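# Slide butter cartons into the three non-sticky shelf lanes

## Task

A shelf has five sloped lanes, and cartons slide down each one to a stop at its lower end. Two lanes have a sticky dried spill that cannot be seen, and the other three are good. Place one of the three butter cartons at the lower stop of every good lane. A carton may be released on any lane. A carton released while level will tip onto the slope, which may be judged a drop. A carton counts only if it stays in place without the robot holding it. When finished, open the grippers and move the arms away.

## Robot and tools

Robot and frame: there are two arms, left_arm and right_arm. All poses use one scene frame with its origin on the table surface midway between the arms. +x points out over the table, +z points up, and left_arm sits on the +y side. The arm names do not tell you which side of an image an arm appears on. Each gripper's fingers point along the gripper's own +z axis and close along its y axis. The reported position is the point between the finger pads, roughly 1 cm behind the tips.

Joint ranges in rad, from base to hand: waist -2.880..2.880, shoulder 0.000..3.142, elbow 0.000..3.019, wrist pitch -1.693..1.571, wrist yaw -1.571..1.571, wrist roll -2.094..2.094. An elbow never quite straightens.

Row format (used by both motion tools): 14 numbers, each in [-1, 1], always given for both arms. The order is left_arm dx, dy, dz, rx, ry, rz, opening, then right_arm in the same order. dx..rz are an offset, not a pose. They are expressed in that gripper's own axes and measured from its pose at the start of the action. rx, ry, rz form a single rotation vector. The scale is 1.0 = 0.6 m for position or 180 degrees for rotation. The opening is absolute, not an offset: +1 is fully open (0.094 m) and -1 is closed. An optional 12 more numbers, each 0 to 1, scale the joint stiffness: left_arm's six joints, then right_arm's six, in Joint positions order. These scales persist until changed.

execute_actions(actions): takes a list of actions. Each action is a table of up to 15 rows, and each row lasts one control step of 1/30 s. If fewer than 15 rows are given, the last row repeats until all 15 steps are used. Every row in an action is measured from the pose at the action's start; rows do not add up. For the first action of a call, the start is the last pose reported in this scene. An empty list only returns the state and images. At each step the command is limited to 70 mm and 16 degrees from the measured pose. After an action the arm travels no farther than its last limited pose, so large offsets need several actions. If position and orientation conflict, the controller favours position.

move(target, speed, blocking): target is one row as above. It holds offsets from the pose in the most recent result that shows one. Each gripper travels in a straight line, and both arms finish together in 0.5 to 10 s; after 10 s they stop short of the target. speed is in m/s, from 0.002 to 0.5, with default 0.25; turning is capped at twice that value in rad/s. Openings are sent when the move starts. Paths ignore obstacles and the other arm. Grippers may lag, wander, or exceed the speed, especially near full reach. Faster contact and aiming deeper past a surface both mean harder impact. The extra line reads "move:" followed by the ending: done, off_target, moving, held or fault. It also lists limits: paced means the sent pose was clipped, and held means checks blocked some steps, after which the arm may surge. If the ending names only one arm, the other one finished. blocking=false returns after 0.5 s while the motion continues. Before sending new rows or moves, call wait or stop.

wait(seconds): 0 to 10. The arms keep their last command and any running move carries on. stop(): brakes the move, needing room to do so; the fingers keep moving.

zoom_image(camera, region): camera is cam_high, cam_left_wrist or cam_right_wrist. All three images are 896x504. region is [x0, y0, x1, y1] in pixels, with (0,0) at the top-left, and covers at most 504x504.

finished_scene(scene): ends the scene with that number, permanently, and reports success. Call it only once the cartons are resting on their own.

Reading results: the state line shows each gripper's end_effector_position in metres and end_effector_quat_wxyz, in the scene frame. It can be off at long reach. "Hand target" lines show where the controller is currently driving each gripper. A "pose unreachable" line means the clearance check altered or blocked that arm's command. grip_measured uses the same scale as the opening command, and each gripper may read up to about 1 mm off. The last value in Joint positions is the opening in metres. To hold a carton, command about 0.03 below grip_measured; a smaller gap gives a lighter hold. Pads push up to about 50 to 62 N. FAULT lines report arm stops. MOTOR HOT appears at 85 °C, and at 100 °C the arm goes limp and drops what it holds.

Sagging: arms tend to stop a centimetre or more too low and can drift lower under zero offsets. To hold position, send the correcting offset in the first call of a reply and zeros afterwards. Aim higher if the arm still sags. The robot keeps its last command while you are thinking.

Things to avoid: collisions or heavy pressing between the arms; knocking anything off the table; dropping cartons; slamming or shoving hard. Tilt each carton to match the lane slope before releasing it. Sticky lanes are revealed by a carton that stops partway down. Brief outside tugs on held or loose items can happen. Finish with the grippers open and clear of the shelf.

Each tool is called after "Emit:" in YAML: its name, and indented under it one key for each argument.

## Session

Emit:
execute_actions:
  actions: []

Scene clock: 0.00 s.
left_arm: end_effector_position=(+0.6513, -0.0356, +0.3129) grip_measured=+1.000 end_effector_quat_wxyz=(+0.709, +0.624, +0.260, -0.204) | right_arm: end_effector_position=(+0.1897, -0.4797, +0.4000) grip_measured=+1.000 end_effector_quat_wxyz=(+0.175, +0.373, +0.802, -0.432)
Joint positions: left_arm=[-0.368  1.883  1.364  0.757  1.192  0.674  0.094] | right_arm=[-0.465  0.961  1.184 -1.36   0.898  0.285  0.094]
Joint velocities: left_arm=[-0.015 -0.005 -0.012  0.017  0.022 -0.007  0.   ] | right_arm=[-0.015 -0.005 -0.007  0.017 -0.037 -0.007  0.   ]
Motor temperatures (°C, as the motors report them): left_arm=[24 27 25 26 25 26] | right_arm=[27 24 24 27 24 23]
Hand target (left_arm): +0.656, -0.037, +0.315; +0.711, +0.624, +0.256, -0.201
Hand target (right_arm): +0.192, -0.481, +0.412; +0.187, +0.378, +0.798, -0.431
Joint stiffness scale: left_arm=[1. 1. 1. 1. 1. 1.] | right_arm=[1. 1. 1. 1. 1. 1.]

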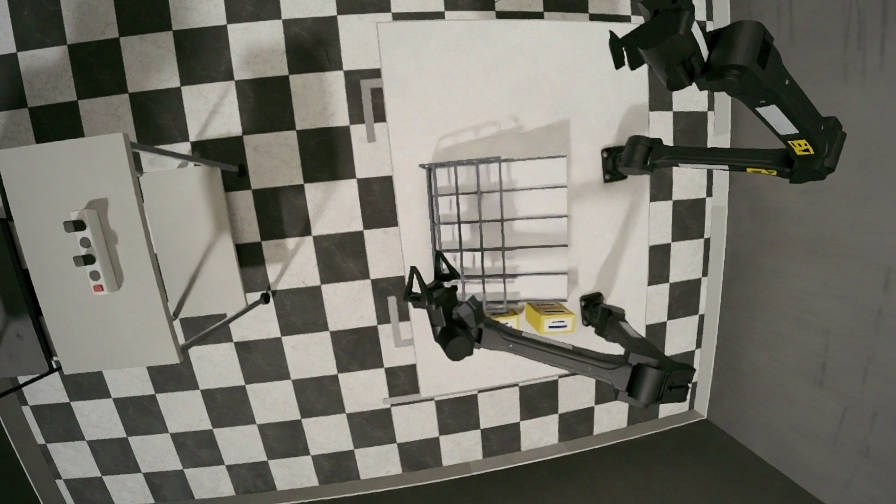

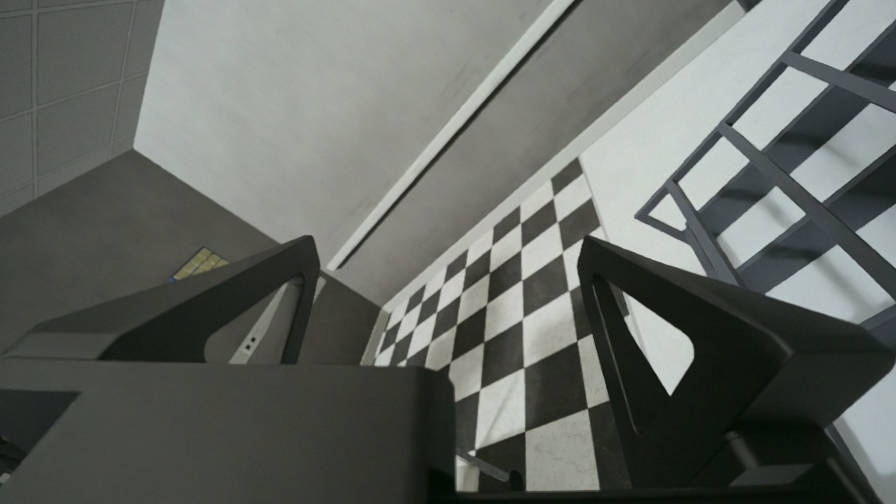

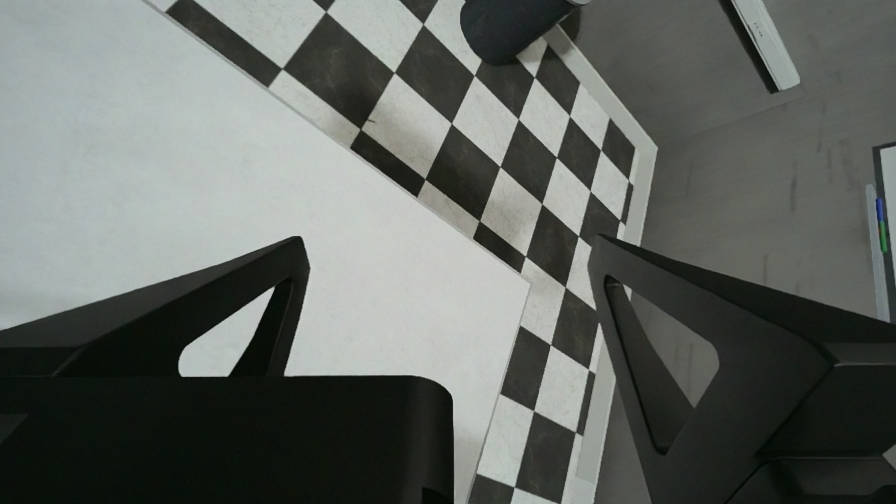

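Emit:
move:
  target: [-0.569,-0.392,-0.581,0.518,0.149,0.19,1, 0,0,0,0,0,0,1]

Scene clock: 11.47 s.
left_arm: end_effector_position=(+0.5876, +0.0019, +0.3333) grip_measured=+1.000 end_effector_quat_wxyz=(+0.662, +0.678, +0.238, -0.212) | right_arm: end_effector_position=(+0.1897, -0.4797, +0.4000) grip_measured=+1.000 end_effector_quat_wxyz=(+0.175, +0.373, +0.802, -0.432)
Joint positions: left_arm=[-0.321  1.667  1.261  0.261  1.333  1.065  0.094] | right_arm=[-0.465  0.961  1.184 -1.36   0.898  0.285  0.094]
Joint velocities: left_arm=[-0.005 -0.005  0.007 -0.002  0.037 -0.022  0.   ] | right_arm=[-0.005 -0.015  0.002 -0.012 -0.081 -0.081  0.   ]
Motor temperatures (°C, as the motors report them): left_arm=[24 28 27 26 25 26] | right_arm=[27 24 27 27 25 23]
Hand target (left_arm): +0.591, -0.002, +0.326; +0.661, +0.678, +0.240, -0.216
Hand target (right_arm): +0.190, -0.480, +0.400; +0.175, +0.373, +0.802, -0.432
Off the commanded pose (left_arm): 0.468 m, 95 deg; position and orientation clipped at the last step of the last action.
Off the commanded pose (right_arm): 0.000 m, 0 deg.
Joint stiffness scale: left_arm=[1. 1. 1. 1. 1. 1.] | right_arm=[1. 1. 1. 1. 1. 1.]
move: held (left_arm); limits=paced,held; held on 99 of 117 steps (left_arm), including the last (left_arm)
pose unreachable (left arm): on one or more control steps of this call, first in action 0 (counted from 0), this arm could not follow its commanded pose, so it was not sent that pose on those steps. On the call's last step it was still not sent that pose. It may still have moved: this result reports where it is.
cause: the commanded pose would bring two parts of the arm too close to each other (its wrist (the part past joint 4) and its wrist camera, with joints 5 (wrist yaw) and 6 (wrist roll) between them).

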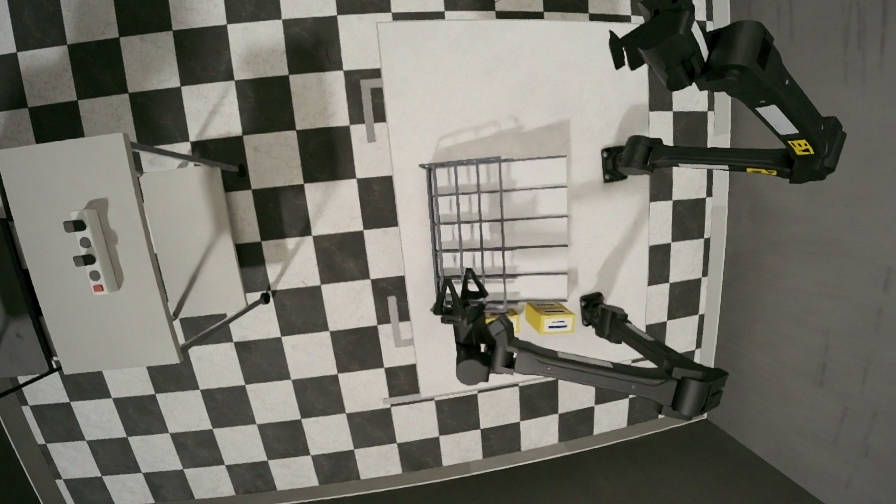

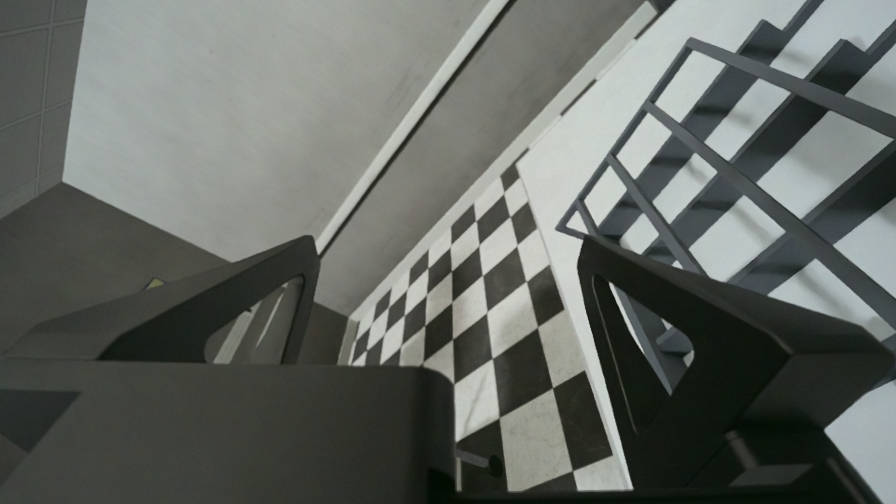

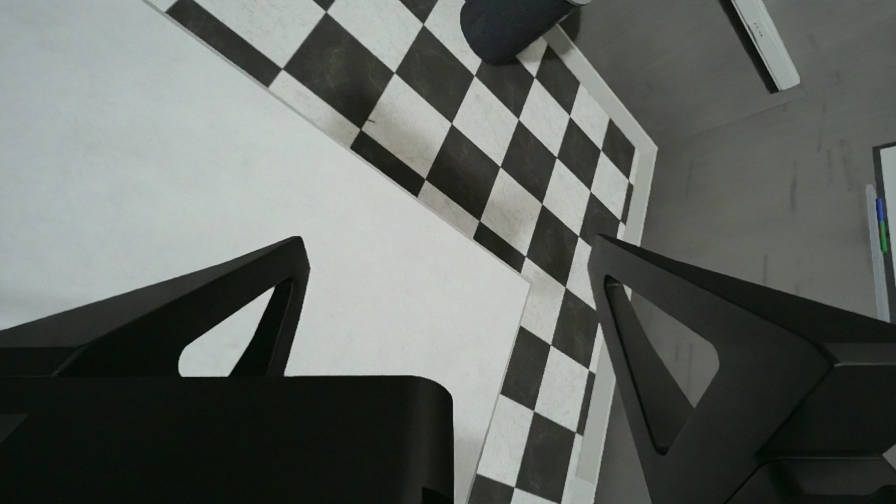

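Emit:
move:
  target: [-0.06,-0.05,-0.17,-0.253,0.335,-0.014,1, 0,0,0,0,0,0,1]

Scene clock: 19.23 s.
left_arm: end_effector_position=(+0.5424, +0.1050, +0.3443) grip_measured=+1.000 end_effector_quat_wxyz=(+0.652, +0.391, +0.601, +0.246) | right_arm: end_effector_position=(+0.1897, -0.4797, +0.4000) grip_measured=+1.000 end_effector_quat_wxyz=(+0.175, +0.373, +0.802, -0.432)
Joint positions: left_arm=[-0.527  1.171  0.755  0.388 -0.196  0.933  0.094] | right_arm=[-0.465  0.961  1.184 -1.36   0.898  0.285  0.094]
Joint velocities: left_arm=[ 0.005 -0.015 -0.007 -0.022 -0.037 -0.066  0.   ] | right_arm=[ 0.005 -0.005 -0.002  0.007 -0.037 -0.007  0.   ]
Motor temperatures (°C, as the motors report them): left_arm=[24 28 28 26 25 26] | right_arm=[27 24 28 27 25 23]
Hand target (left_arm): +0.538, +0.103, +0.338; +0.652, +0.390, +0.604, +0.238
Hand target (right_arm): +0.190, -0.480, +0.400; +0.175, +0.373, +0.802, -0.432
Off the commanded pose (left_arm): 0.011 m, 1 deg.
Off the commanded pose (right_arm): 0.000 m, 0 deg.
Joint stiffness scale: left_arm=[1. 1. 1. 1. 1. 1.] | right_arm=[1. 1. 1. 1. 1. 1.]
move: off_target (left_arm)

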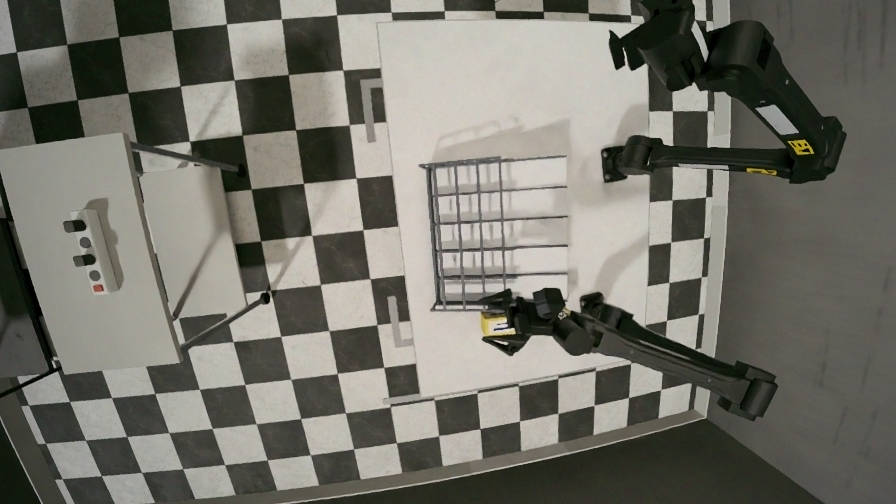

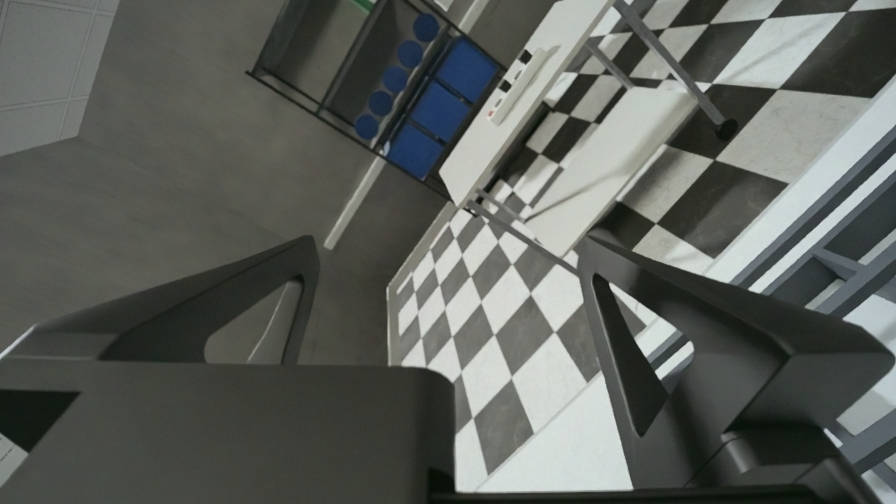

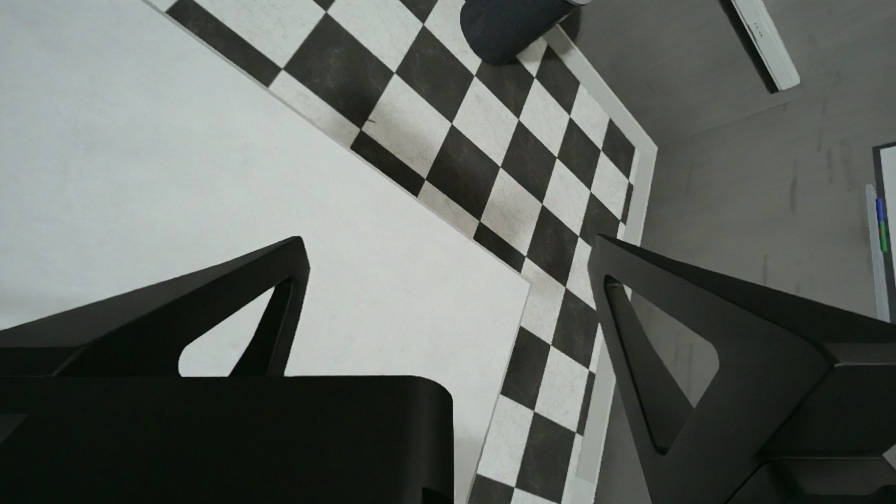

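Emit:
move:
  target: [0.108,0.073,-0.18,0.181,0.481,-0.288,1, 0,0,0,0,0,0,1]

Scene clock: 28.10 s.
left_arm: end_effector_position=(+0.4511, +0.2039, +0.3279) grip_measured=+1.000 end_effector_quat_wxyz=(+0.029, +0.016, +0.999, -0.001) | right_arm: end_effector_position=(+0.1897, -0.4797, +0.4000) grip_measured=+1.000 end_effector_quat_wxyz=(+0.175, +0.373, +0.802, -0.432)
Joint positions: left_arm=[-0.319  1.398  1.55  -1.667 -0.01  -0.172  0.094] | right_arm=[-0.465  0.961  1.184 -1.36   0.898  0.285  0.094]
Joint velocities: left_arm=[-0.005 -0.005 -0.012  0.007 -0.051  0.007  0.   ] | right_arm=[-0.015 -0.005 -0.012 -0.002 -0.022 -0.081  0.   ]
Motor temperatures (°C, as the motors report them): left_arm=[24 28 29 26 25 26] | right_arm=[27 24 28 27 25 23]
Hand target (left_arm): +0.456, +0.206, +0.342; +0.038, +0.004, +0.999, -0.004
Hand target (right_arm): +0.190, -0.480, +0.400; +0.175, +0.373, +0.802, -0.432
Off the commanded pose (left_arm): 0.017 m, 4 deg.
Off the commanded pose (right_arm): 0.000 m, 0 deg.
Joint stiffness scale: left_arm=[1. 1. 1. 1. 1. 1.] | right_arm=[1. 1. 1. 1. 1. 1.]
joint sent to its limit (left arm) — the command would take joint 4 (wrist pitch) past its lower limit, so that joint was sent only as far as its limit.
move: off_target (left_arm)

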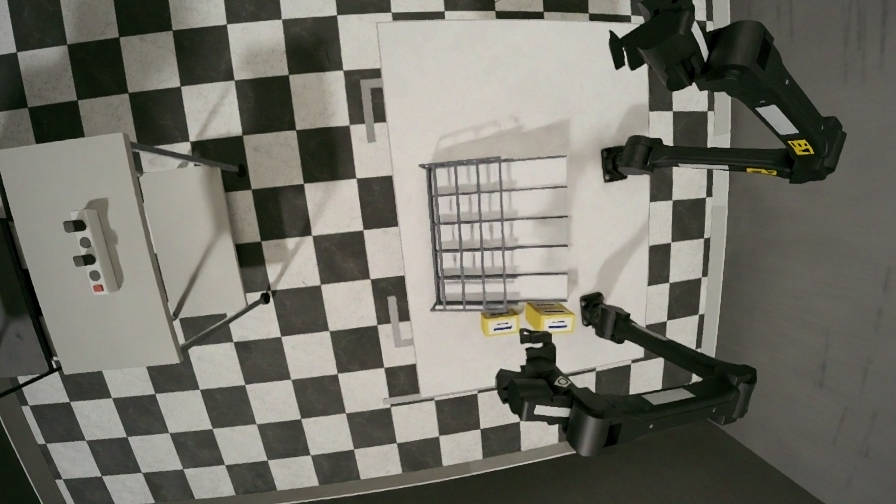

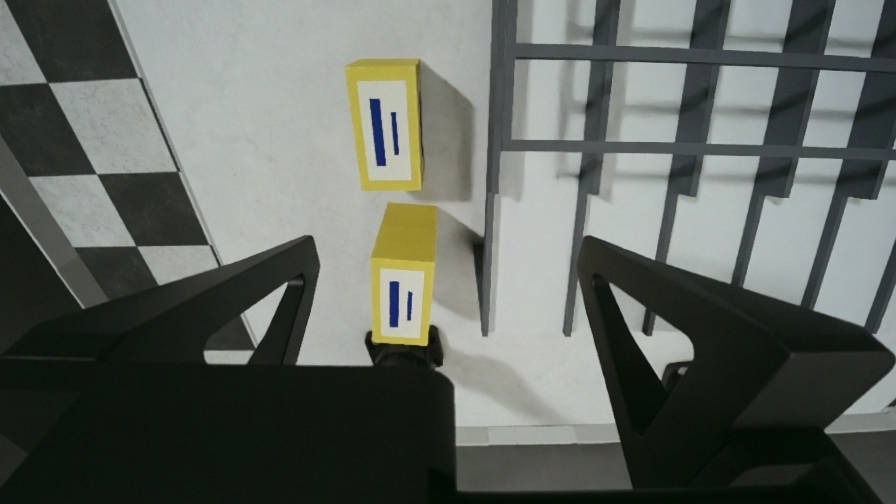

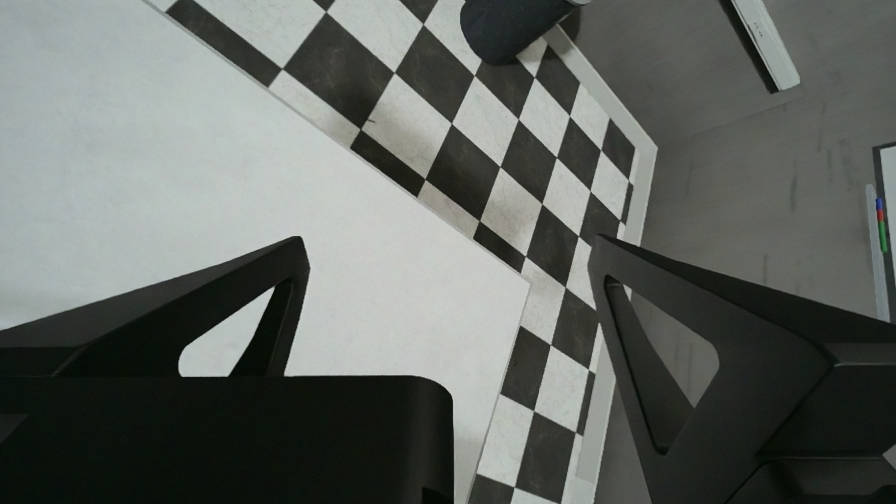

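Emit:
move:
  target: [0.15,0.093,0.217,0,0,0,1, 0,0,0,0,0,0,1]

Scene clock: 33.37 s.
left_arm: end_effector_position=(+0.3675, +0.2608, +0.1955) grip_measured=+1.000 end_effector_quat_wxyz=(+0.020, +0.011, +1.000, +0.002) | right_arm: end_effector_position=(+0.1897, -0.4797, +0.4000) grip_measured=+1.000 end_effector_quat_wxyz=(+0.175, +0.373, +0.802, -0.432)
Joint positions: left_arm=[-0.197  1.173  1.002 -1.36  -0.006 -0.061  0.094] | right_arm=[-0.465  0.961  1.184 -1.36   0.898  0.285  0.094]
Joint velocities: left_arm=[ 0.005 -0.015  0.007  0.027 -0.037  0.007  0.   ] | right_arm=[-0.005  0.005  0.002 -0.007 -0.081 -0.022  0.   ]
Motor temperatures (°C, as the motors report them): left_arm=[24 28 30 26 25 26] | right_arm=[27 24 29 27 25 23]
Hand target (left_arm): +0.369, +0.263, +0.194; +0.028, +0.016, +0.999, +0.000
Hand target (right_arm): +0.190, -0.480, +0.400; +0.175, +0.373, +0.802, -0.432
Off the commanded pose (left_arm): 0.004 m, 1 deg.
Off the commanded pose (right_arm): 0.000 m, 0 deg.
Joint stiffness scale: left_arm=[1. 1. 1. 1. 1. 1.] | right_arm=[1. 1. 1. 1. 1. 1.]
move: done

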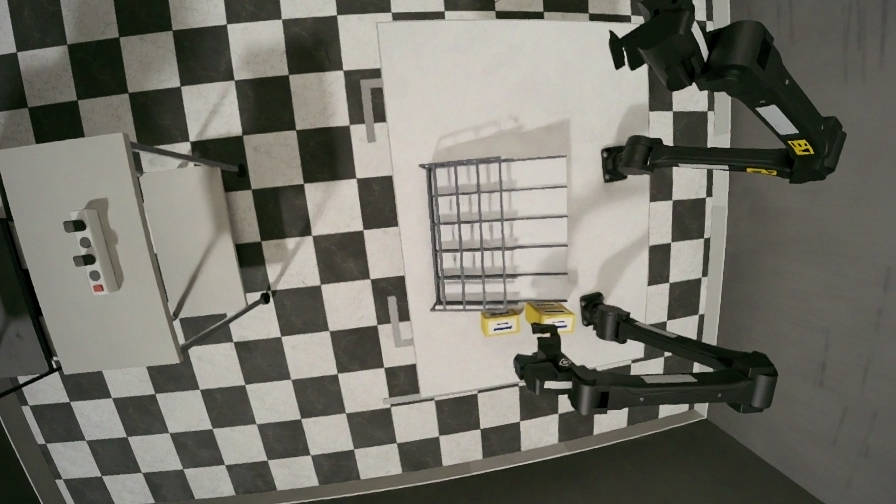

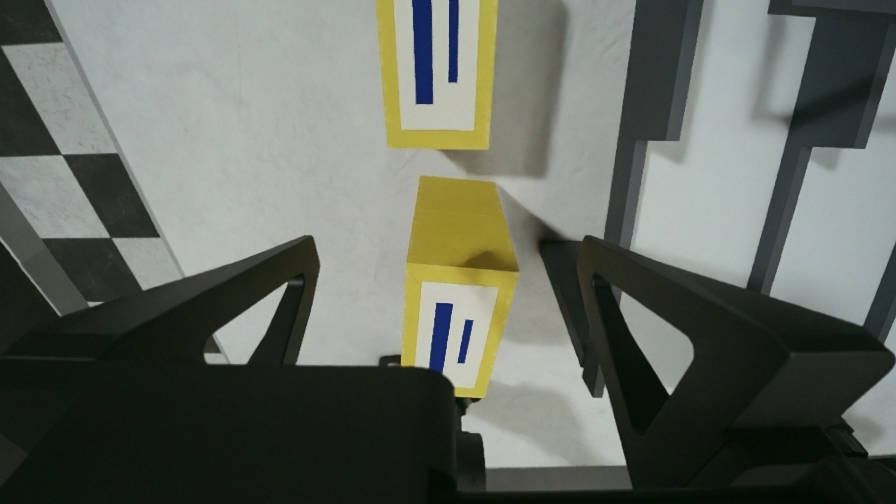

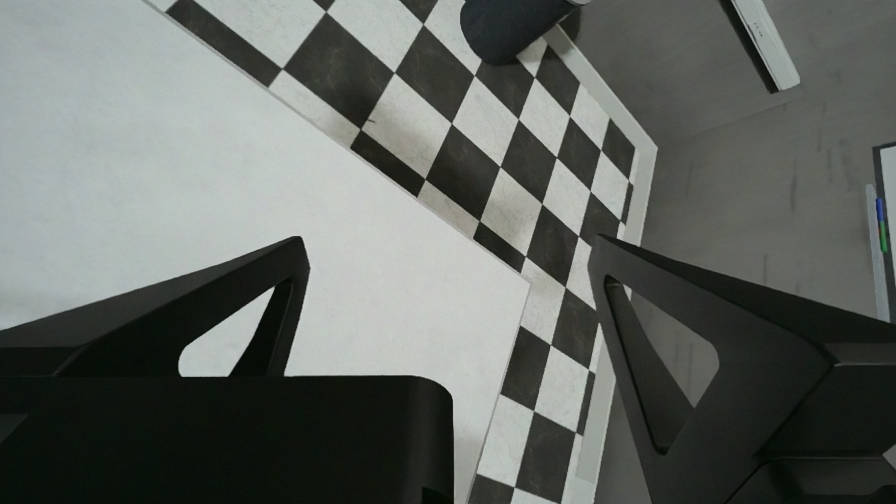

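Emit:
move:
  target: [-0.12,0.007,0.125,0,0,0,1, 0,0,0,0,0,0,1]

Scene clock: 37.60 s.
left_arm: end_effector_position=(+0.4247, +0.2610, +0.1099) grip_measured=+1.000 end_effector_quat_wxyz=(-0.006, +0.008, +1.000, +0.004) | right_arm: end_effector_position=(+0.1897, -0.4797, +0.4000) grip_measured=+1.000 end_effector_quat_wxyz=(+0.175, +0.373, +0.802, -0.432)
Joint positions: left_arm=[-0.184  1.432  1.002 -1.153 -0.006 -0.055  0.094] | right_arm=[-0.465  0.961  1.184 -1.36   0.898  0.285  0.094]
Joint velocities: left_arm=[-0.024 -0.005 -0.002  0.007  0.051  0.007  0.   ] | right_arm=[ 0.005 -0.015  0.002 -0.007  0.051  0.007  0.   ]
Motor temperatures (°C, as the motors report them): left_arm=[24 28 30 26 25 26] | right_arm=[27 24 29 27 25 23]
Hand target (left_arm): +0.441, +0.264, +0.122; +0.020, +0.011, +1.000, +0.002
Hand target (right_arm): +0.190, -0.480, +0.400; +0.175, +0.373, +0.802, -0.432
Off the commanded pose (left_arm): 0.023 m, 3 deg.
Off the commanded pose (right_arm): 0.000 m, 0 deg.
Joint stiffness scale: left_arm=[1. 1. 1. 1. 1. 1.] | right_arm=[1. 1. 1. 1. 1. 1.]
move: off_target (left_arm)

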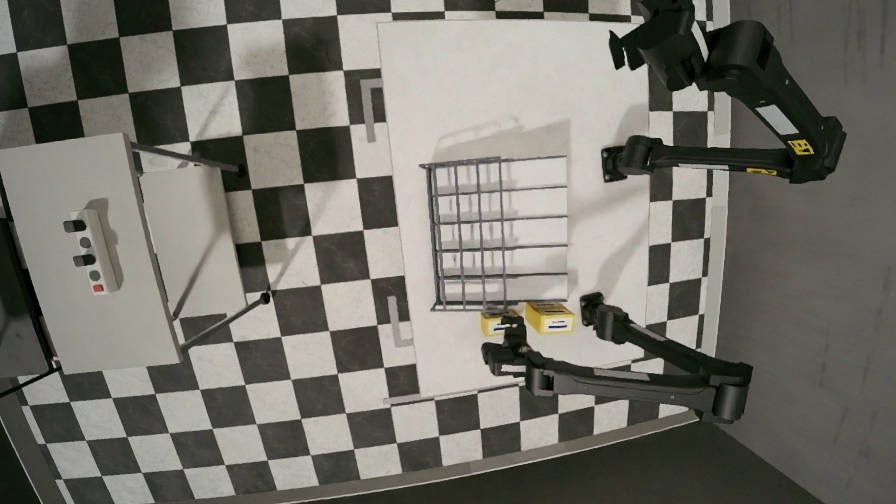

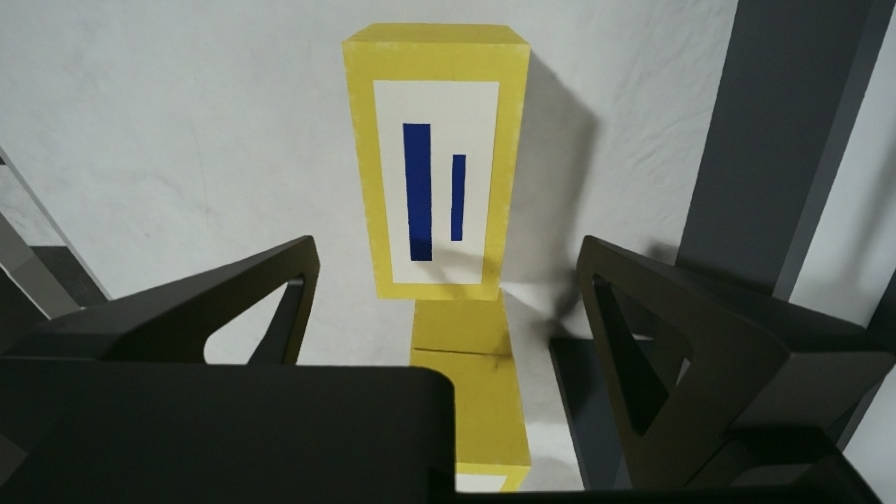

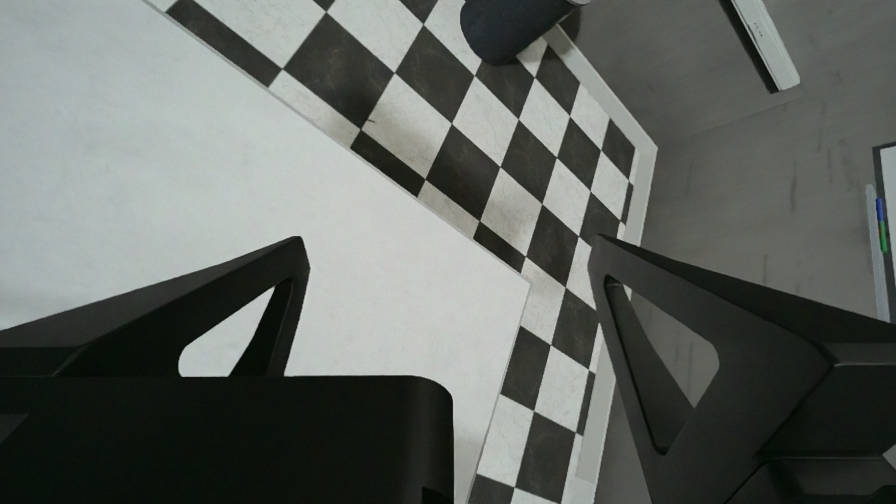

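Emit:
move:
  target: [-0.04,0.007,0.105,0,0,0,1, 0,0,0,0,0,0,1]
  speed: 0.1

Emit:
move:
  target: [0,0,0,0,0,0,0.1, 0,0,0,0,0,0,1]

Scene clock: 41.60 s.
left_arm: end_effector_position=(+0.4491, +0.2604, +0.0548) grip_measured=+1.000 end_effector_quat_wxyz=(-0.003, +0.006, +1.000, +0.003) | right_arm: end_effector_position=(+0.1897, -0.4797, +0.4000) grip_measured=+1.000 end_effector_quat_wxyz=(+0.175, +0.373, +0.802, -0.432)
Joint positions: left_arm=[-0.182  1.564  0.985 -0.998 -0.006 -0.055  0.094] | right_arm=[-0.465  0.961  1.184 -1.36   0.898  0.285  0.094]
Joint velocities: left_arm=[ 0.015  0.005 -0.017  0.017  0.051 -0.022  0.   ] | right_arm=[-0.005 -0.005 -0.012 -0.012 -0.037 -0.022  0.   ]
Motor temperatures (°C, as the motors report them): left_arm=[24 28 30 26 25 26] | right_arm=[27 24 29 27 25 23]
Hand target (left_arm): +0.447, +0.265, +0.046; -0.006, +0.008, +1.000, +0.004
Hand target (right_arm): +0.190, -0.480, +0.400; +0.175, +0.373, +0.802, -0.432
Off the commanded pose (left_arm): 0.010 m, 0 deg.
Off the commanded pose (right_arm): 0.000 m, 0 deg.
Joint stiffness scale: left_arm=[1. 1. 1. 1. 1. 1.] | right_arm=[1. 1. 1. 1. 1. 1.]
move: done

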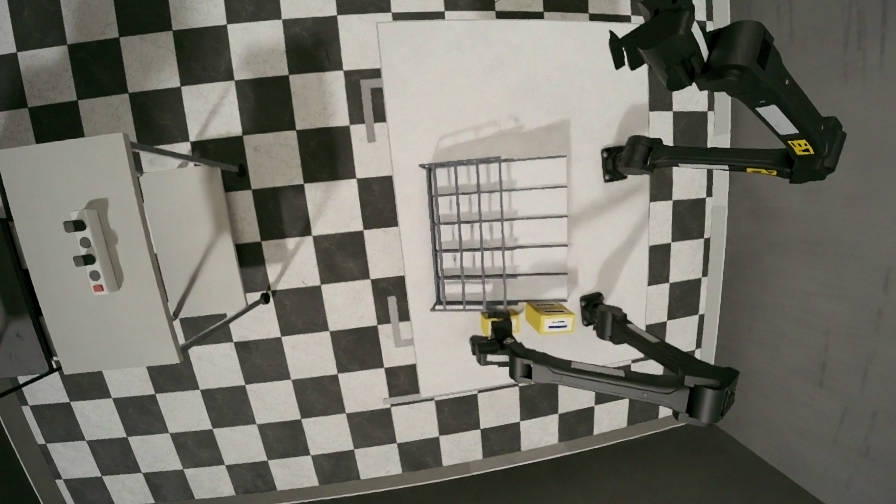

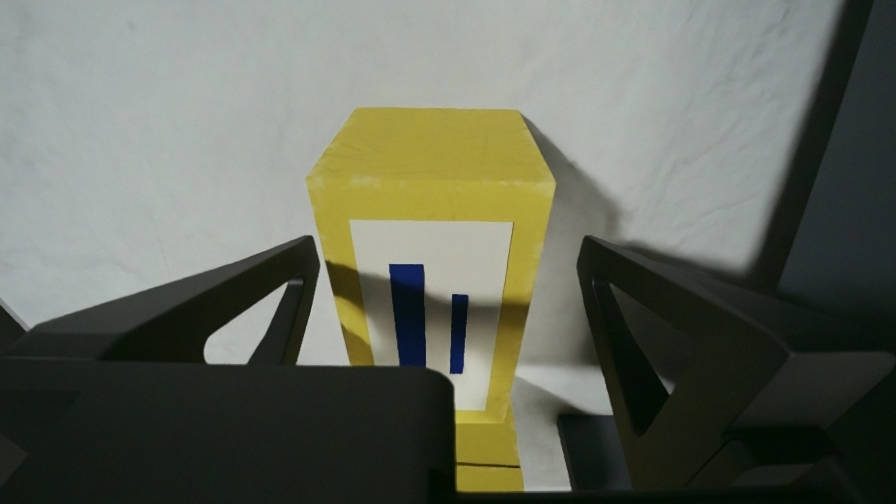

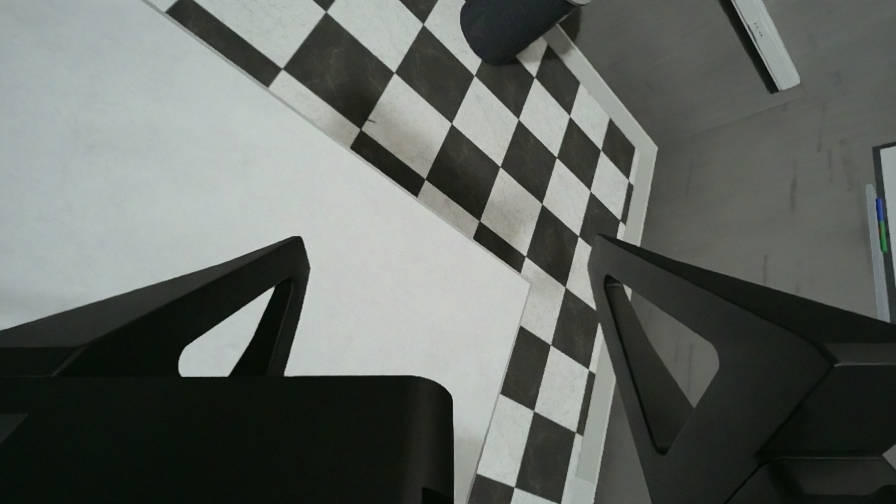

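Scene clock: 42.10 s.
left_arm: end_effector_position=(+0.4492, +0.2606, +0.0548) grip_measured=+0.324 end_effector_quat_wxyz=(-0.003, +0.006, +1.000, +0.003) | right_arm: end_effector_position=(+0.1897, -0.4797, +0.4000) grip_measured=+1.000 end_effector_quat_wxyz=(+0.175, +0.373, +0.802, -0.432)
Joint positions: left_arm=[-0.181  1.564  0.985 -0.998 -0.007 -0.055  0.062] | right_arm=[-0.465  0.961  1.184 -1.36   0.898  0.285  0.094]
Joint velocities: left_arm=[ 0.005 -0.015  0.002 -0.007  0.007  0.007 -0.001] | right_arm=[-0.005 -0.005  0.002 -0.007 -0.022 -0.007  0.   ]
Motor temperatures (°C, as the motors report them): left_arm=[24 28 30 26 25 26] | right_arm=[27 24 29 27 25 23]
Hand target (left_arm): +0.449, +0.260, +0.055; -0.003, +0.006, +1.000, +0.003
Hand target (right_arm): +0.190, -0.480, +0.400; +0.175, +0.373, +0.802, -0.432
Off the commanded pose (left_arm): 0.000 m, 0 deg.
Off the commanded pose (right_arm): 0.000 m, 0 deg.
Joint stiffness scale: left_arm=[1. 1. 1. 1. 1. 1.] | right_arm=[1. 1. 1. 1. 1. 1.]
move: done

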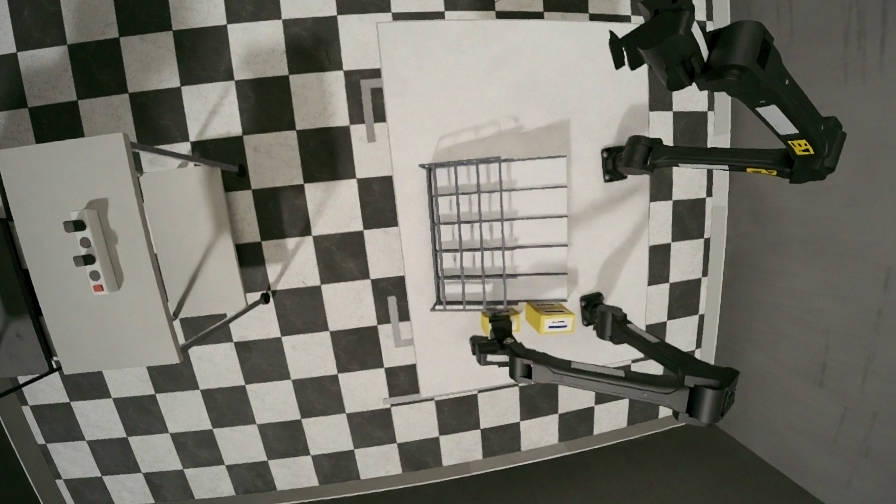

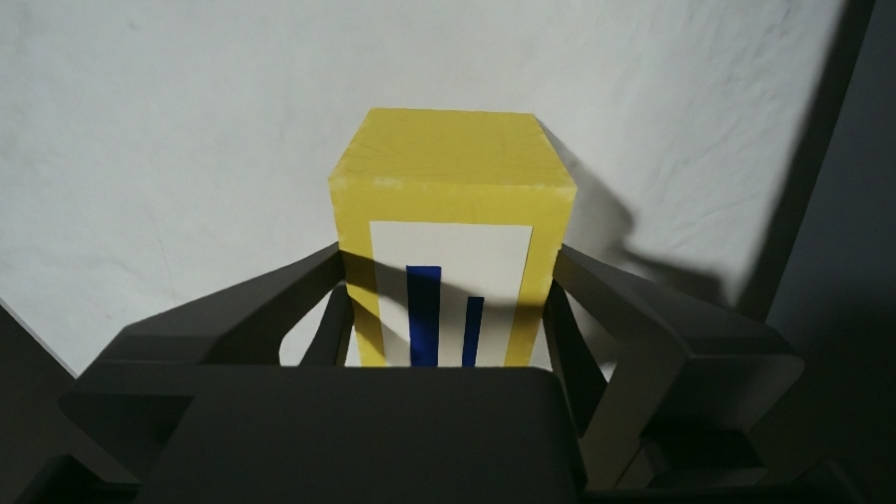

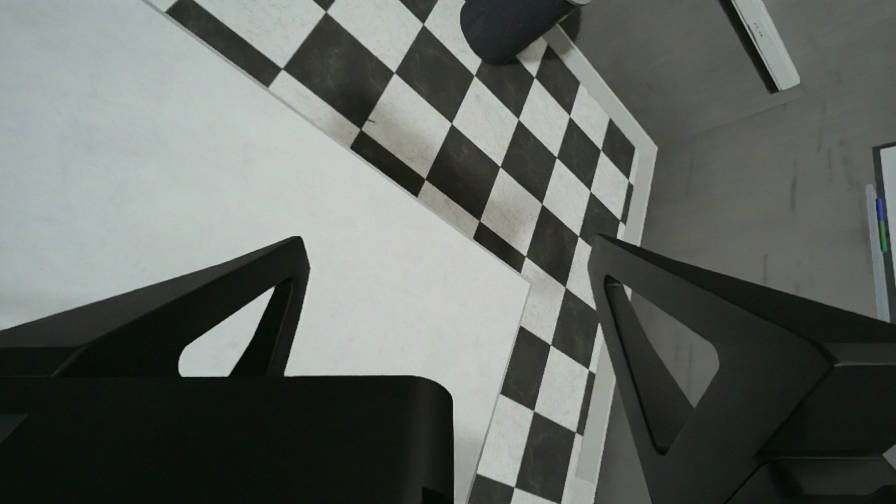

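Emit:
move:
  target: [0.1,-0.05,-0.4,0,0,0,0.1, 0,0,0,0,0,0,1]

Emit:
move:
  target: [0.13,-0.175,0.03,0,0,0,0.1, 0,0,0,0,0,0,1]

Scene clock: 53.63 s.
left_arm: end_effector_position=(+0.3832, +0.2349, +0.2708) grip_measured=+0.324 end_effector_quat_wxyz=(-0.025, +0.010, +1.000, +0.006) | right_arm: end_effector_position=(+0.1897, -0.4797, +0.4000) grip_measured=+1.000 end_effector_quat_wxyz=(+0.175, +0.373, +0.802, -0.432)
Joint positions: left_arm=[-0.269  1.266  1.277 -1.633 -0.005 -0.134  0.062] | right_arm=[-0.465  0.961  1.184 -1.36   0.898  0.285  0.094]
Joint velocities: left_arm=[-0.015  0.005  0.007  0.002  0.037 -0.081  0.   ] | right_arm=[-0.005  0.005  0.002 -0.002  0.007 -0.007  0.   ]
Motor temperatures (°C, as the motors report them): left_arm=[24 28 29 26 25 26] | right_arm=[27 24 29 27 25 23]
Hand target (left_arm): +0.391, +0.230, +0.296; -0.002, +0.006, +1.000, +0.003
Hand target (right_arm): +0.190, -0.480, +0.400; +0.175, +0.373, +0.802, -0.432
Off the commanded pose (left_arm): 0.026 m, 3 deg.
Off the commanded pose (right_arm): 0.000 m, 0 deg.
Joint stiffness scale: left_arm=[1. 1. 1. 1. 1. 1.] | right_arm=[1. 1. 1. 1. 1. 1.]
move: off_target (left_arm)

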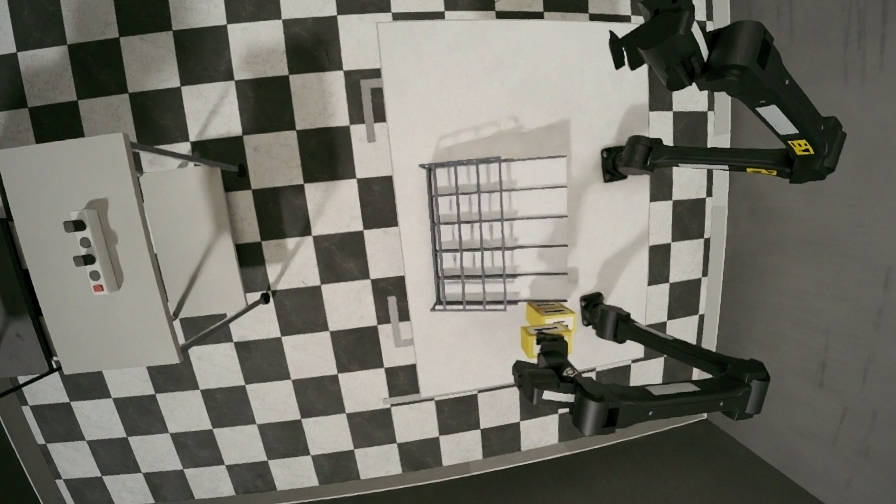

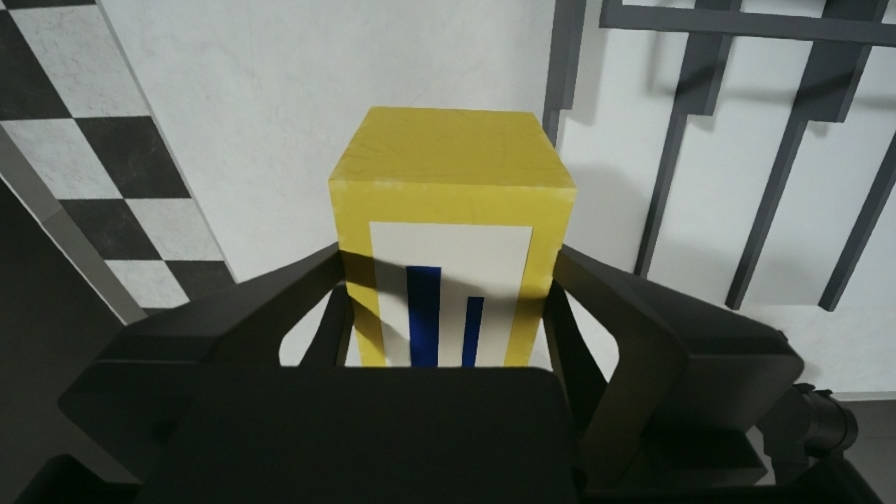

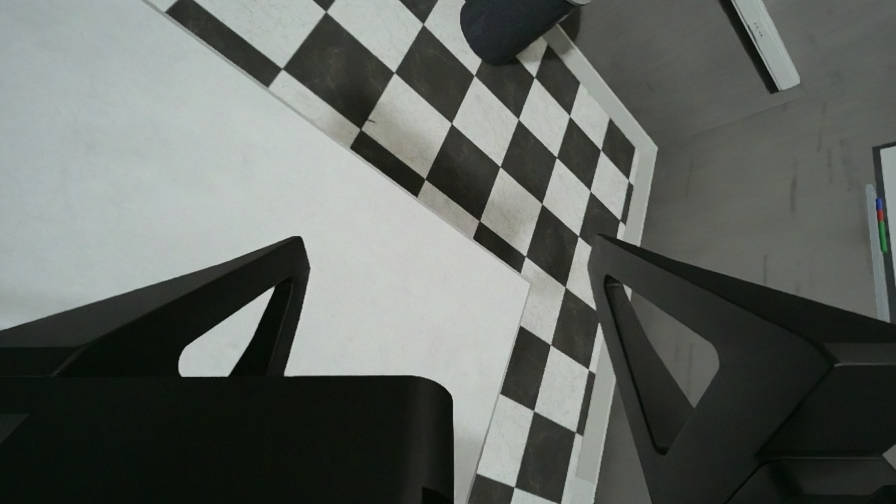

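Scene clock: 54.80 s.
left_arm: end_effector_position=(+0.3003, +0.1284, +0.2535) grip_measured=+0.324 end_effector_quat_wxyz=(-0.036, +0.022, +0.999, +0.011) | right_arm: end_effector_position=(+0.1897, -0.4797, +0.4000) grip_measured=+1.000 end_effector_quat_wxyz=(+0.175, +0.373, +0.802, -0.432)
Joint positions: left_arm=[-0.659  1.17   1.152 -1.625  0.017 -0.5    0.062] | right_arm=[-0.465  0.961  1.184 -1.36   0.898  0.285  0.094]
Joint velocities: left_arm=[-0.015 -0.005 -0.002 -0.002 -0.022 -0.051 -0.   ] | right_arm=[ 0.005  0.015 -0.007 -0.002  0.007 -0.007  0.   ]
Motor temperatures (°C, as the motors report them): left_arm=[24 28 29 26 25 26] | right_arm=[27 24 29 27 25 23]
Hand target (left_arm): +0.302, +0.129, +0.257; -0.025, +0.010, +1.000, +0.005
Hand target (right_arm): +0.190, -0.480, +0.400; +0.175, +0.373, +0.802, -0.432
Off the commanded pose (left_arm): 0.004 m, 2 deg.
Off the commanded pose (right_arm): 0.000 m, 0 deg.
Joint stiffness scale: left_arm=[1. 1. 1. 1. 1. 1.] | right_arm=[1. 1. 1. 1. 1. 1.]
move: done

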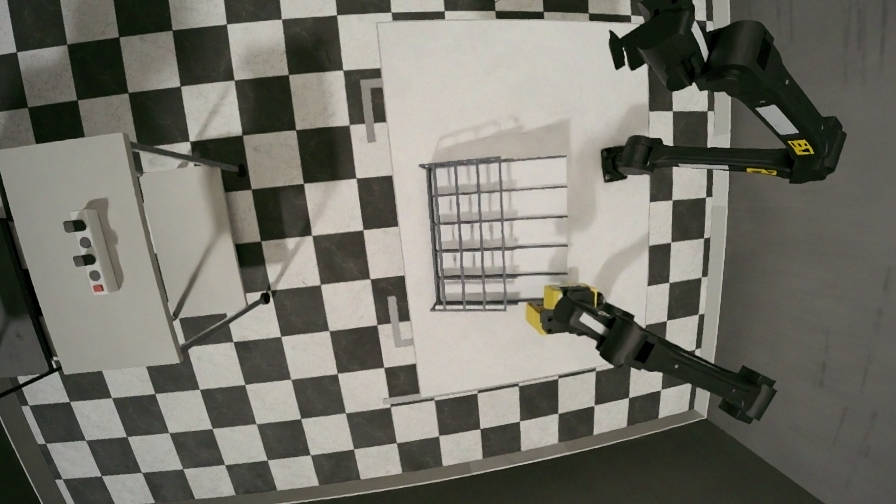

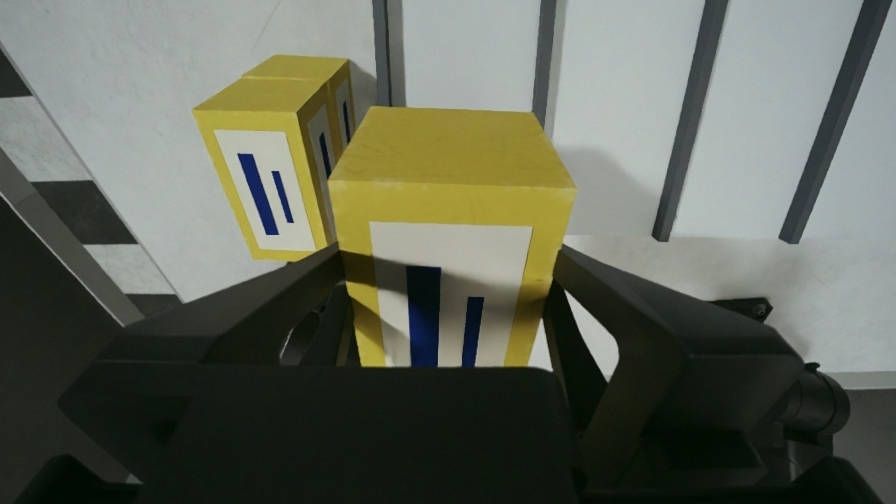

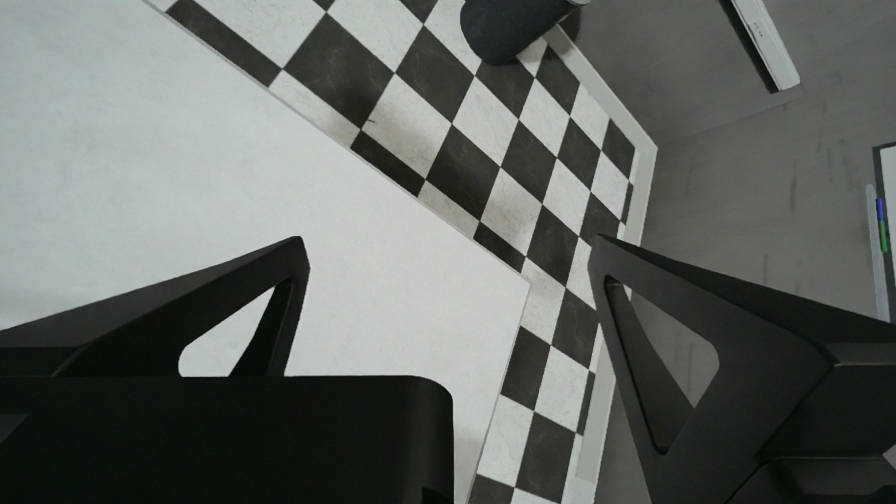

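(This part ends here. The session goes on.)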